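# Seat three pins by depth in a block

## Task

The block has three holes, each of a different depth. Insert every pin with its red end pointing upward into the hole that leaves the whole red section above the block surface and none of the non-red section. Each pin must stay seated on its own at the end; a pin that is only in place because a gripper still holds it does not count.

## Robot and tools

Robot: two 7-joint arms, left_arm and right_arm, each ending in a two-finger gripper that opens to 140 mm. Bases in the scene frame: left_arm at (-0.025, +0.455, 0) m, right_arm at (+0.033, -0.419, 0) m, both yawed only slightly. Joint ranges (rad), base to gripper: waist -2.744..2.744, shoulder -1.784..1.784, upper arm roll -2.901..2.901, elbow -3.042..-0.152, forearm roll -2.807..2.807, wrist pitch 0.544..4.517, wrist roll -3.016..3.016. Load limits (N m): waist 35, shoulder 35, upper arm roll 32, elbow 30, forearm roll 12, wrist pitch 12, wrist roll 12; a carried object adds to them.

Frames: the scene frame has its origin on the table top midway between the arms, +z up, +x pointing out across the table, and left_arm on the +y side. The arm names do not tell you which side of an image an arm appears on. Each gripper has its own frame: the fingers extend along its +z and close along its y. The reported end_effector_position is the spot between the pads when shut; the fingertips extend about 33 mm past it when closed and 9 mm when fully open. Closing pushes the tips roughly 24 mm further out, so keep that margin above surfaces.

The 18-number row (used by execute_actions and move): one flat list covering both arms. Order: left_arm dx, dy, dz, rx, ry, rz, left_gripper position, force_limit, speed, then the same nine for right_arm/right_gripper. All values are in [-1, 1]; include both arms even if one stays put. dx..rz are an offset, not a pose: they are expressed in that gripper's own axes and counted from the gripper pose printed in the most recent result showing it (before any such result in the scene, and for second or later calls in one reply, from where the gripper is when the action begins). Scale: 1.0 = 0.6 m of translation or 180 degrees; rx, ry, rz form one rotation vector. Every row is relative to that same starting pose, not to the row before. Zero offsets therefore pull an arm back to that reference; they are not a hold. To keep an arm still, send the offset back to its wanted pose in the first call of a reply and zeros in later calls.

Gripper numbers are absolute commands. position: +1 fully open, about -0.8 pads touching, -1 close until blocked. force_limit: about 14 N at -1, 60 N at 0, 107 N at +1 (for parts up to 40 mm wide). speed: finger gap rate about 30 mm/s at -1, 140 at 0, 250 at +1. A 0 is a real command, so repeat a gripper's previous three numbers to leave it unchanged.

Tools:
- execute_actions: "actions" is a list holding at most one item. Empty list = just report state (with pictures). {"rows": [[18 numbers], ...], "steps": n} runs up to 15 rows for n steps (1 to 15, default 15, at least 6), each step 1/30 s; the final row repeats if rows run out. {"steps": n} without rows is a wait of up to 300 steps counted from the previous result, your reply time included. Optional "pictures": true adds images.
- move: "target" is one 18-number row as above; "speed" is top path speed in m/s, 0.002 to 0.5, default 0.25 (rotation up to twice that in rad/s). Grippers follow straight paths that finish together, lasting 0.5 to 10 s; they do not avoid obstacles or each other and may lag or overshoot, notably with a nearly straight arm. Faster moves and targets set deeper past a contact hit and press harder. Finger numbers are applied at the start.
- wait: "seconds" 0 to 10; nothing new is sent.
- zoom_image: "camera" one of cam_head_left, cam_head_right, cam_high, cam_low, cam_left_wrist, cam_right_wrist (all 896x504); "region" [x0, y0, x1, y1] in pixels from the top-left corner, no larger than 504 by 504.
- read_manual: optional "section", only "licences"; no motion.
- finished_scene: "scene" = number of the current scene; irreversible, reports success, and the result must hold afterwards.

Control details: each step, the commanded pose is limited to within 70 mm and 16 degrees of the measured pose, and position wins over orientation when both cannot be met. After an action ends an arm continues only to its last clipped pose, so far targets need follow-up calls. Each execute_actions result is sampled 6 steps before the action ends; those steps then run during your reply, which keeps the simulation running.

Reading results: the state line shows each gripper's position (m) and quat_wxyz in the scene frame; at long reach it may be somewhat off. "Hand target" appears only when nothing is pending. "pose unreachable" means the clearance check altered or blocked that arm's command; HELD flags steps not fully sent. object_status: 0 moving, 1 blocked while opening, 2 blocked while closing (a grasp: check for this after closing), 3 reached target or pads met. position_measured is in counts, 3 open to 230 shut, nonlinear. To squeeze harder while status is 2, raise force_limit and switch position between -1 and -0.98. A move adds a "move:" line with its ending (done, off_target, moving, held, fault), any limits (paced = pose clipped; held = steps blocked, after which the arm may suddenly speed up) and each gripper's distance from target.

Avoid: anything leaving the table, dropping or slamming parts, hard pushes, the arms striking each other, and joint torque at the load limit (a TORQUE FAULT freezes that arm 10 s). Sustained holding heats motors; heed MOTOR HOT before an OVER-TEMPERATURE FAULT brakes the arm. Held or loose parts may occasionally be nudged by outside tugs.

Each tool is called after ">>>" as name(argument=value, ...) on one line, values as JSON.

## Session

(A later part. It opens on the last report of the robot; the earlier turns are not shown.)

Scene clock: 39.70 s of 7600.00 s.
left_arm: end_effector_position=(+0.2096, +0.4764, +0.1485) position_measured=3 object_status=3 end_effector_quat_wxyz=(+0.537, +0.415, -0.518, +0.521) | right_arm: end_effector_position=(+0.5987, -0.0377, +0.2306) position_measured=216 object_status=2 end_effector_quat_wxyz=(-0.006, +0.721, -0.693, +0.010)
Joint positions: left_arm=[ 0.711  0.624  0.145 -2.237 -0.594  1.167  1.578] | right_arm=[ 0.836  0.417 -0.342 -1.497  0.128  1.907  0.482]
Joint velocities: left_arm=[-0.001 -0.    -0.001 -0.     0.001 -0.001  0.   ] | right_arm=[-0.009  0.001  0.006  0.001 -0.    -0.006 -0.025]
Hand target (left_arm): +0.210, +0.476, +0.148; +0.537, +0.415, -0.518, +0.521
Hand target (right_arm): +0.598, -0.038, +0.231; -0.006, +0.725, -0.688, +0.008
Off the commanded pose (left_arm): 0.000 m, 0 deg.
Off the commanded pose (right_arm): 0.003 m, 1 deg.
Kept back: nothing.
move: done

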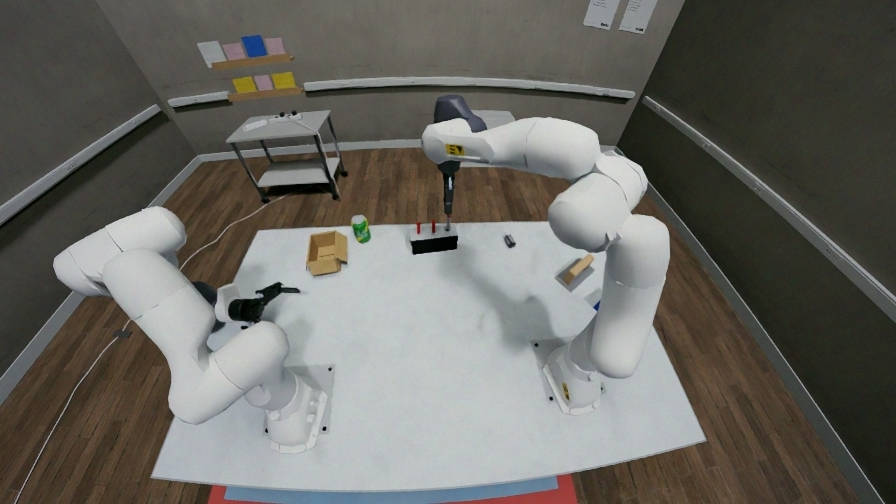

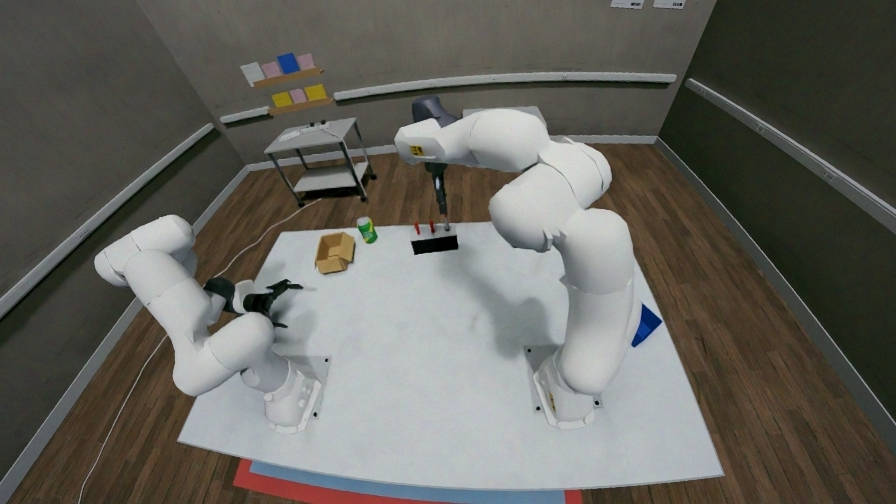

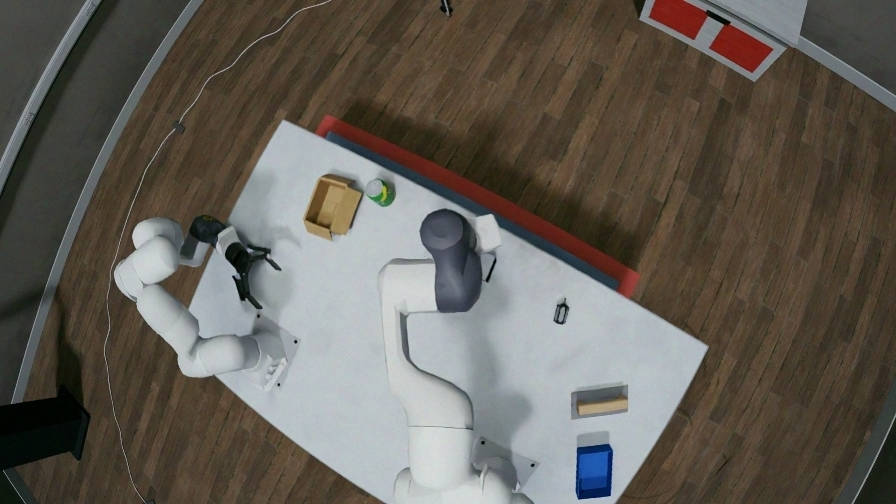

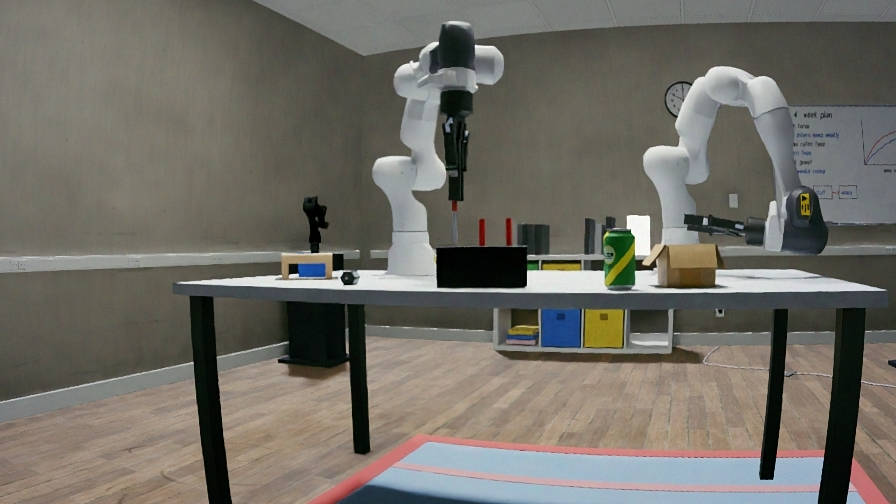

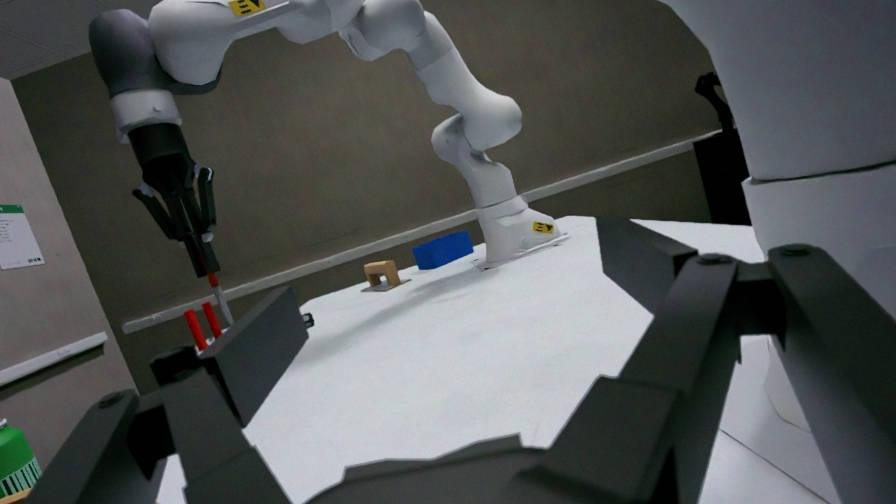

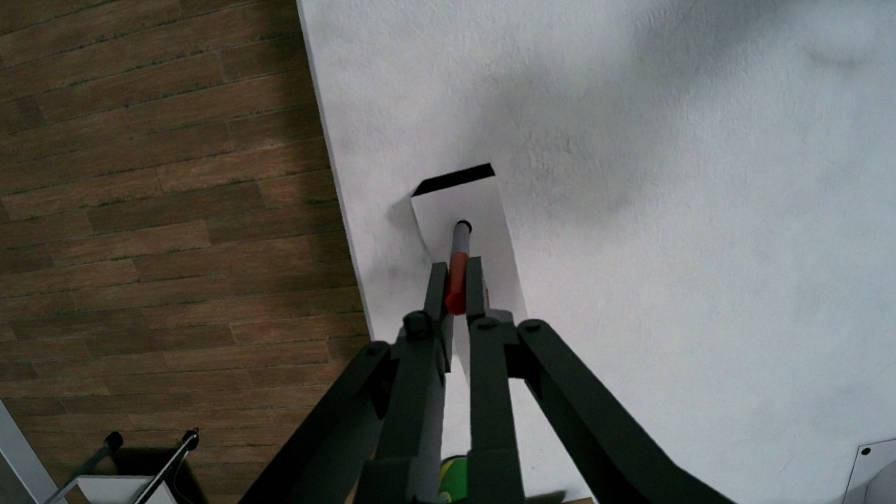

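>>> move(target=[0,0,0,0,0,0,1,0,0,0,0.001,0.02,0,0,0,-1,0,0], speed=0.015)

>>> zoom_image(camera="cam_right_wrist", region=[410,200,510,260])

Scene clock: 40.97 s of 7600.00 s.
left_arm: end_effector_position=(+0.2096, +0.4764, +0.1485) position_measured=3 object_status=3 end_effector_quat_wxyz=(+0.537, +0.415, -0.518, +0.521) | right_arm: end_effector_position=(+0.5985, -0.0395, +0.2242) position_measured=216 object_status=2 end_effector_quat_wxyz=(-0.007, +0.722, -0.692, +0.010)
Joint positions: left_arm=[ 0.711  0.624  0.145 -2.237 -0.594  1.167  1.578] | right_arm=[ 0.836  0.416 -0.342 -1.516  0.128  1.926  0.478]
Joint velocities: left_arm=[-0.001 -0.001  0.001 -0.     0.001 -0.     0.001] | right_arm=[-0.001 -0.     0.    -0.002  0.001  0.01  -0.   ]
Hand target (left_arm): +0.210, +0.476, +0.148; +0.537, +0.415, -0.518, +0.521
Hand target (right_arm): +0.598, -0.038, +0.219; -0.006, +0.721, -0.693, +0.010
Off the commanded pose (left_arm): 0.000 m, 0 deg.
Off the commanded pose (right_arm): 0.006 m, 0 deg.
Kept back: nothing.
move: off_target (right_arm)

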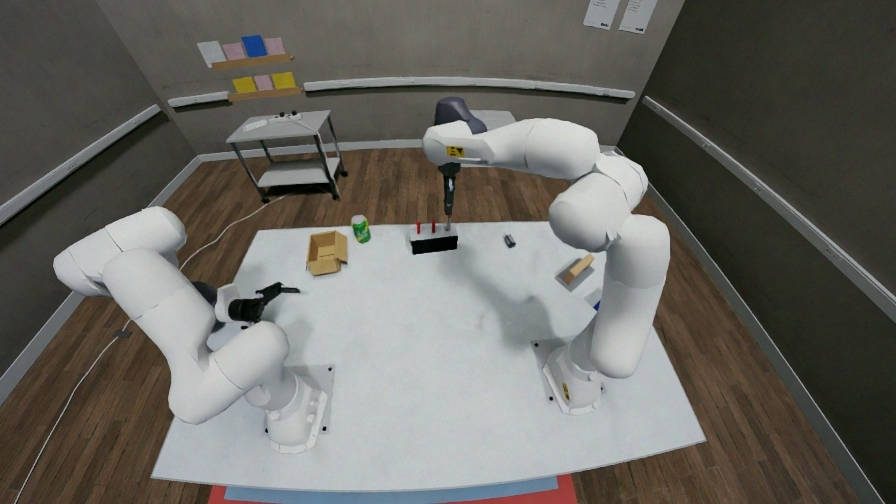

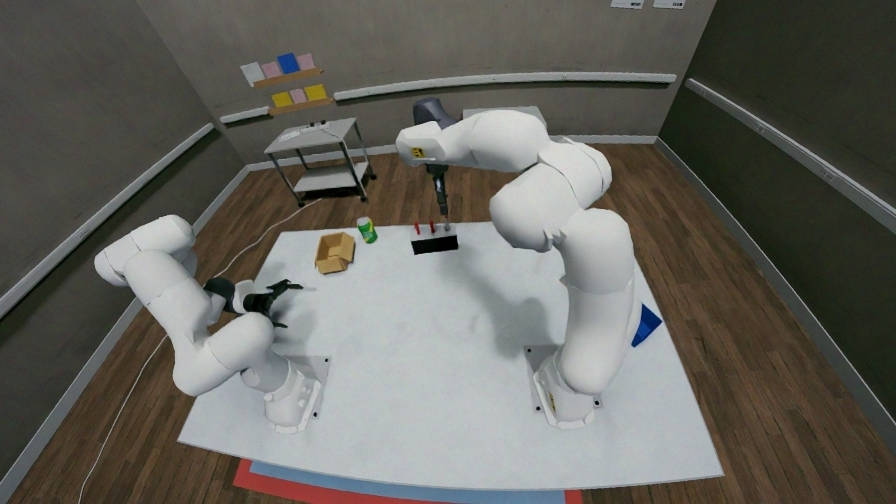

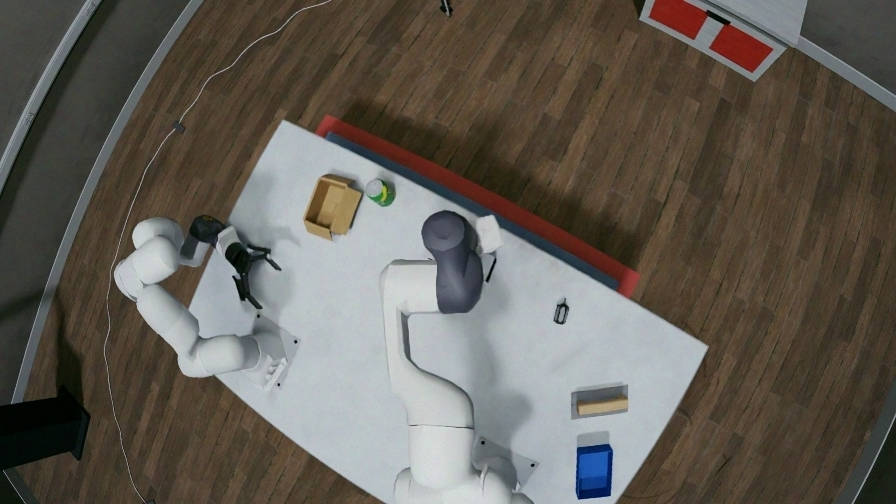

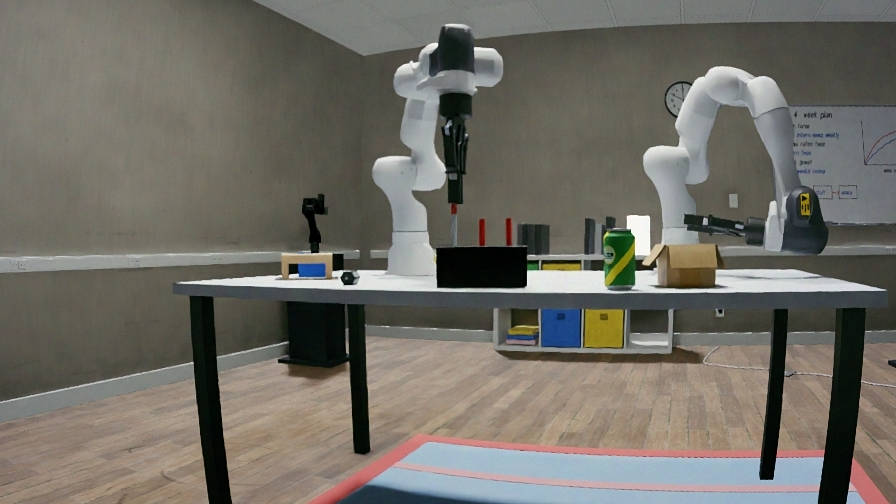

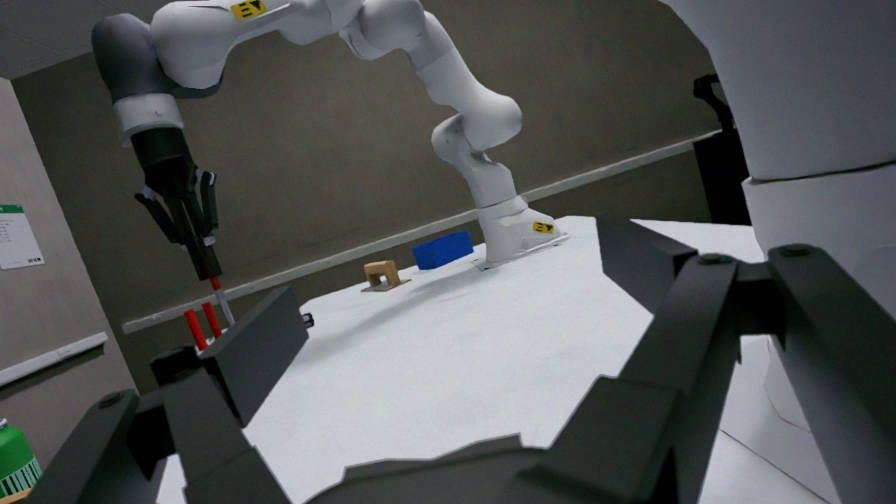

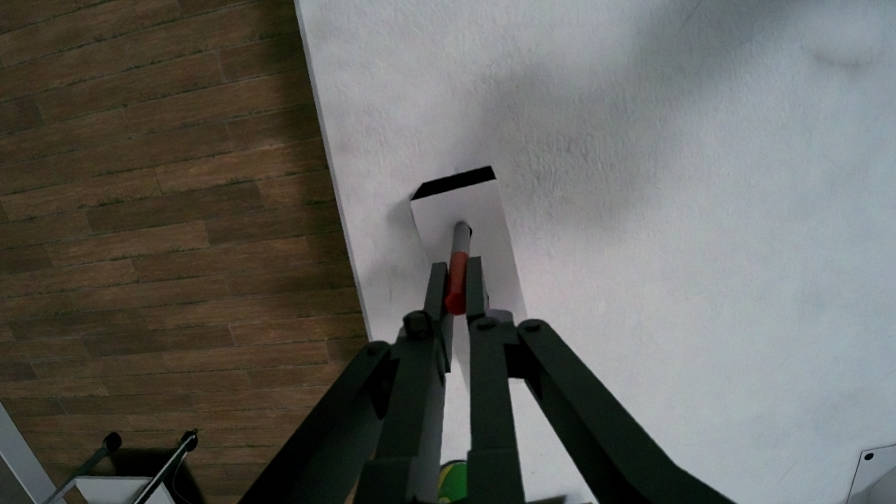

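Region (410, 200, 510, 260) of cam_right_wrist's 896x504 image, scaled by 5.040, with more detail than that image has; it fills the top 302 rows of this view, and the rest is white.

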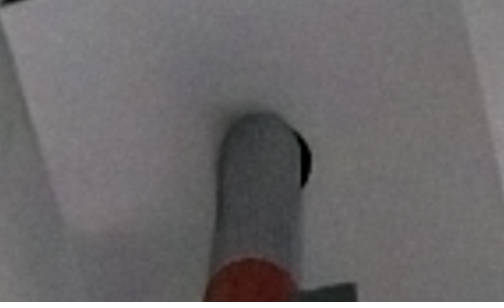

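>>> move(target=[0,0,0,0,0,0,1,0,0,-0.007,0.004,-0.004,0,0,0,-1,0,0], speed=0.015)

>>> move(target=[0,0,0,0,0,0,1,0,0,-0.001,0,0.015,0,0,0,-1,0,0], speed=0.015)

>>> zoom_image(camera="cam_right_wrist", region=[410,200,510,260])

Scene clock: 41.90 s of 7600.00 s.
left_arm: end_effector_position=(+0.2096, +0.4764, +0.1485) position_measured=3 object_status=3 end_effector_quat_wxyz=(+0.537, +0.415, -0.518, +0.521) | right_arm: end_effector_position=(+0.5970, -0.0364, +0.2253) position_measured=216 object_status=2 end_effector_quat_wxyz=(-0.007, +0.723, -0.691, +0.010)
Joint positions: left_arm=[ 0.711  0.624  0.145 -2.237 -0.594  1.167  1.578] | right_arm=[ 0.84   0.416 -0.342 -1.514  0.128  1.924  0.479]
Joint velocities: left_arm=[-0.001  0.003  0.001  0.001 -0.    -0.     0.001] | right_arm=[ 0.003  0.     0.    -0.001  0.002 -0.003  0.002]
Hand target (left_arm): +0.210, +0.476, +0.148; +0.537, +0.415, -0.518, +0.521
Hand target (right_arm): +0.596, -0.035, +0.227; -0.007, +0.722, -0.692, +0.010
Off the commanded pose (left_arm): 0.000 m, 0 deg.
Off the commanded pose (right_arm): 0.002 m, 0 deg.
Kept back: nothing.
move: done

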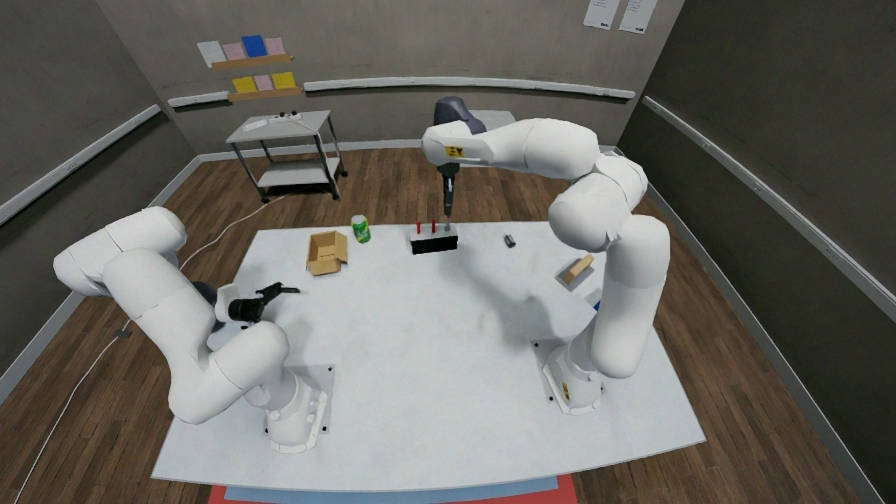

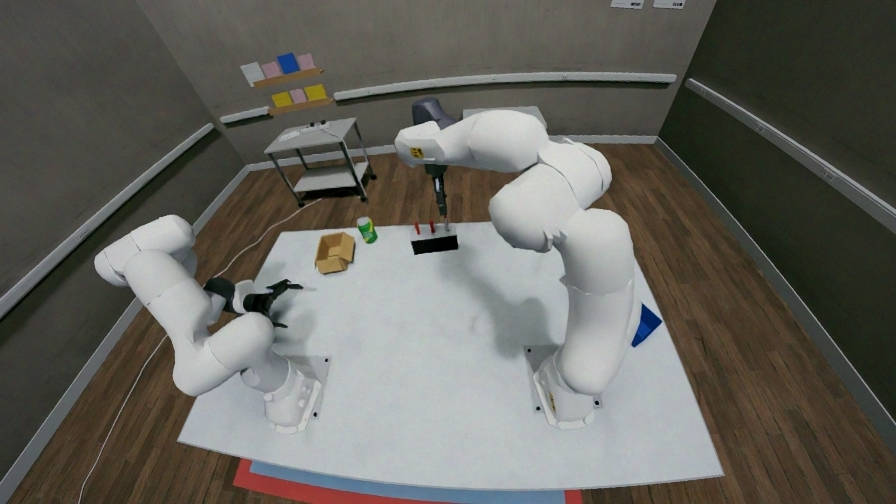

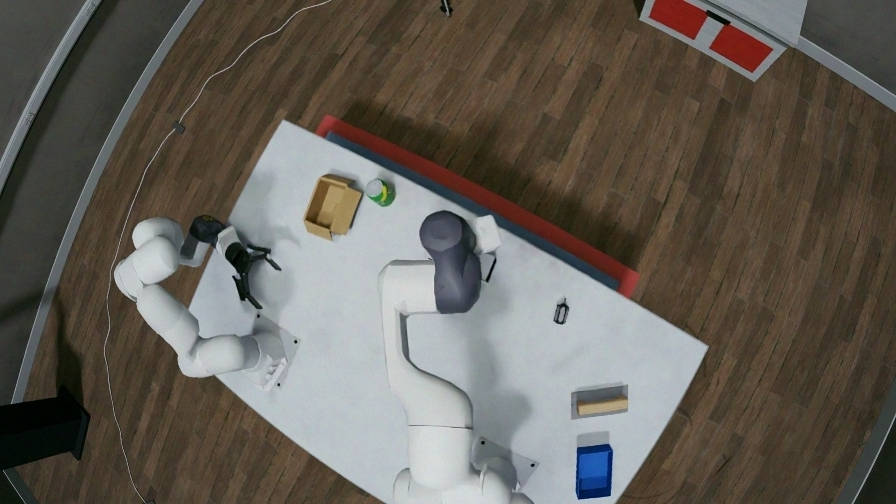

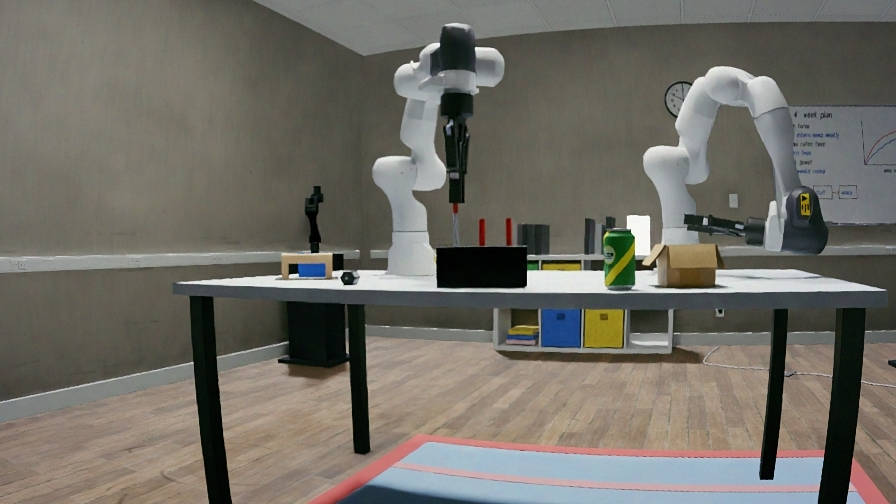

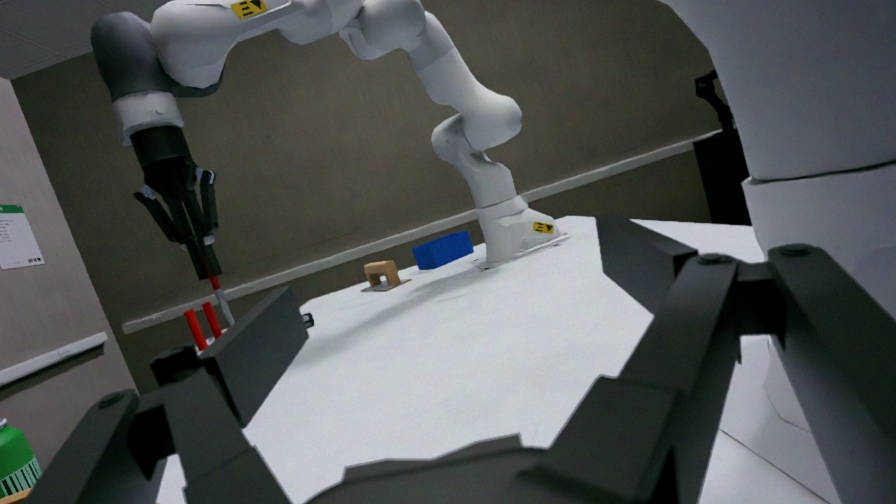

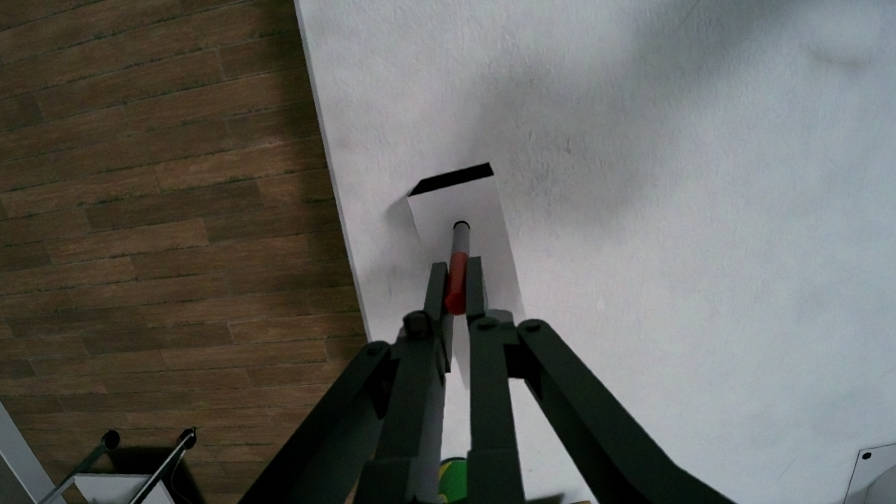

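Scene clock: 42.73 s of 7600.00 s.
left_arm: end_effector_position=(+0.2096, +0.4764, +0.1485) position_measured=3 object_status=3 end_effector_quat_wxyz=(+0.537, +0.415, -0.518, +0.521) | right_arm: end_effector_position=(+0.5973, -0.0370, +0.2174) position_measured=216 object_status=2 end_effector_quat_wxyz=(-0.006, +0.723, -0.691, +0.011)
Joint positions: left_arm=[ 0.711  0.624  0.145 -2.237 -0.594  1.167  1.578] | right_arm=[ 0.84   0.421 -0.341 -1.526  0.128  1.94   0.479]
Joint velocities: left_arm=[ 0.001 -0.    -0.     0.001  0.001  0.001 -0.   ] | right_arm=[ 0.     0.     0.001 -0.003  0.001  0.005  0.   ]
Hand target (left_arm): +0.210, +0.476, +0.148; +0.537, +0.415, -0.518, +0.521
Hand target (right_arm): +0.597, -0.036, +0.216; -0.007, +0.723, -0.691, +0.010
Off the commanded pose (left_arm): 0.000 m, 0 deg.
Off the commanded pose (right_arm): 0.002 m, 0 deg.
Kept back: nothing.
move: done

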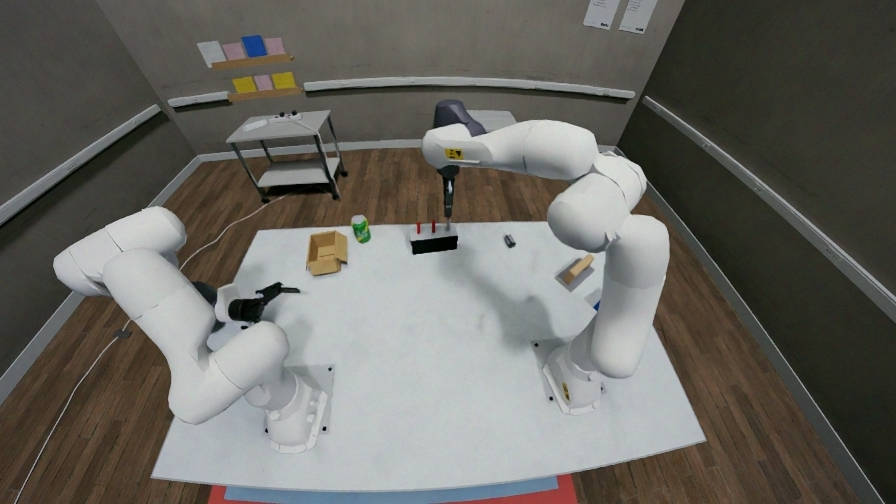

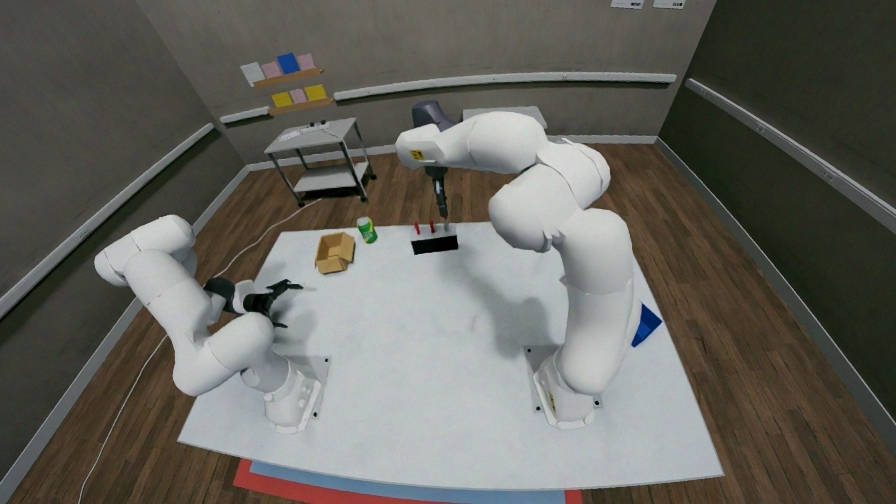

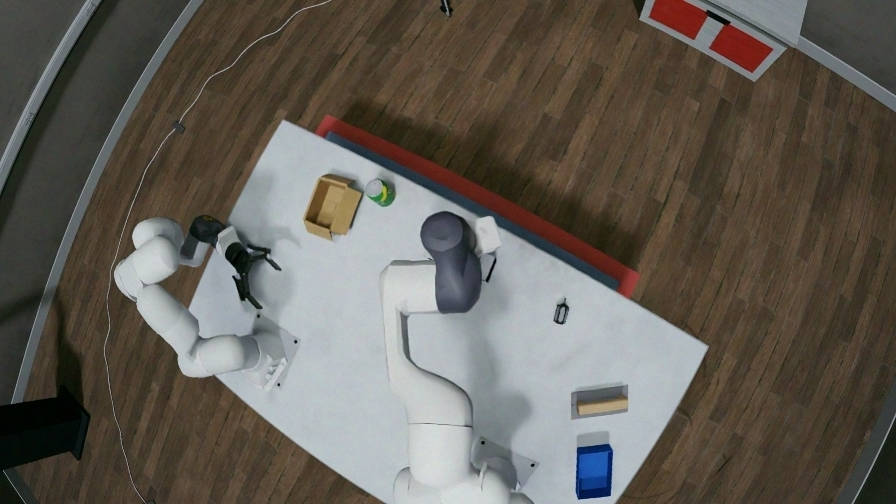

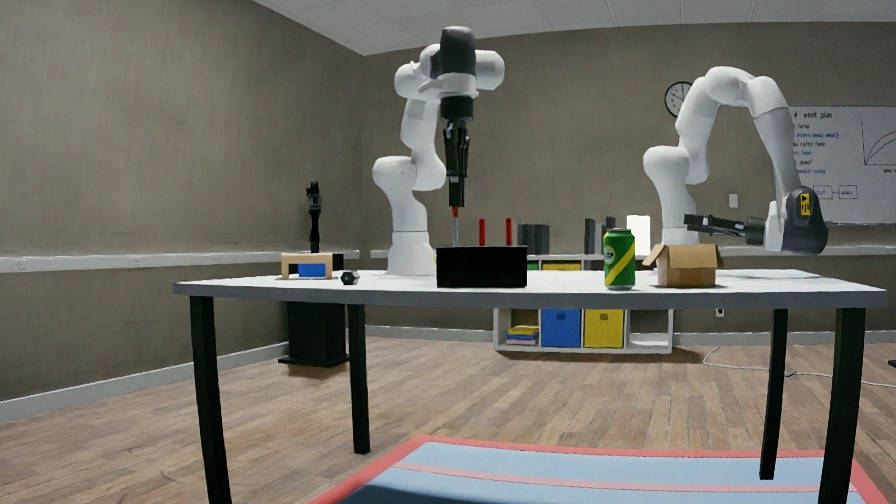

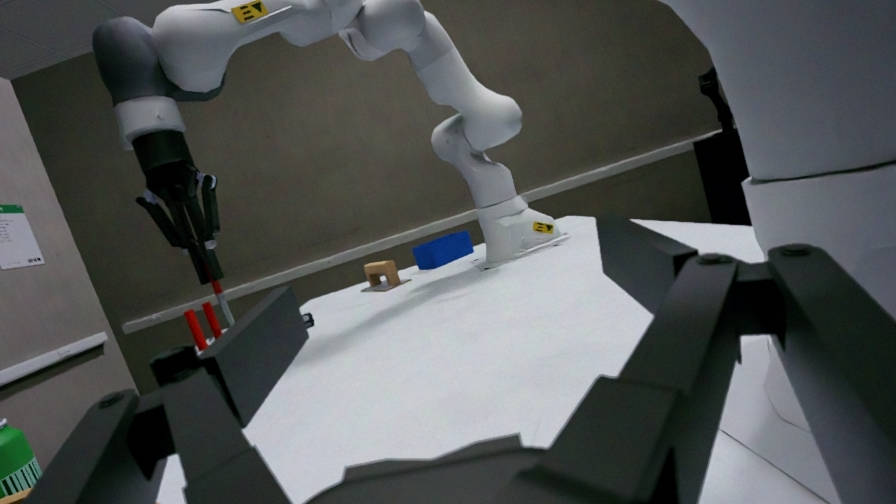

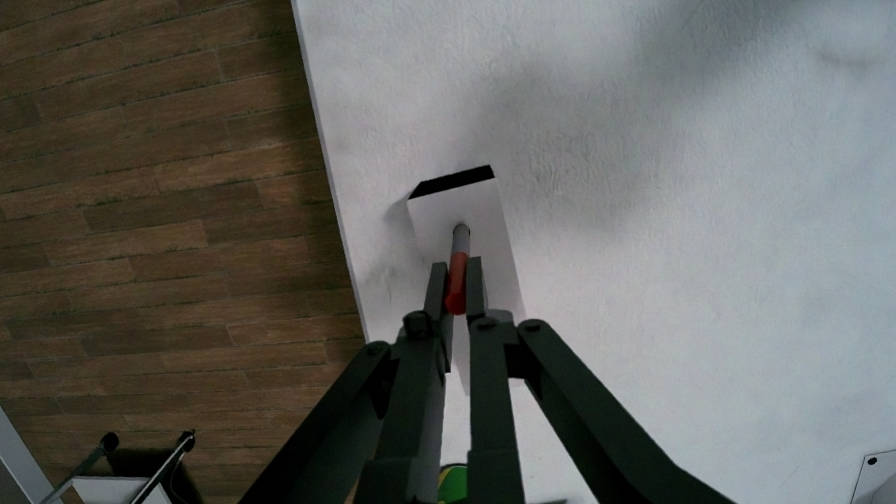

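Region (410, 200, 510, 260) of cam_right_wrist's 896x504 image, scaled by 5.040, with more detail than that image has; it fills the top 302 rows of this view, and the rest is white.

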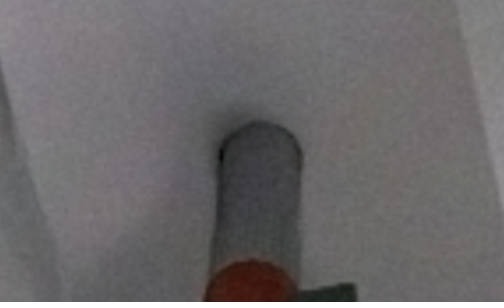

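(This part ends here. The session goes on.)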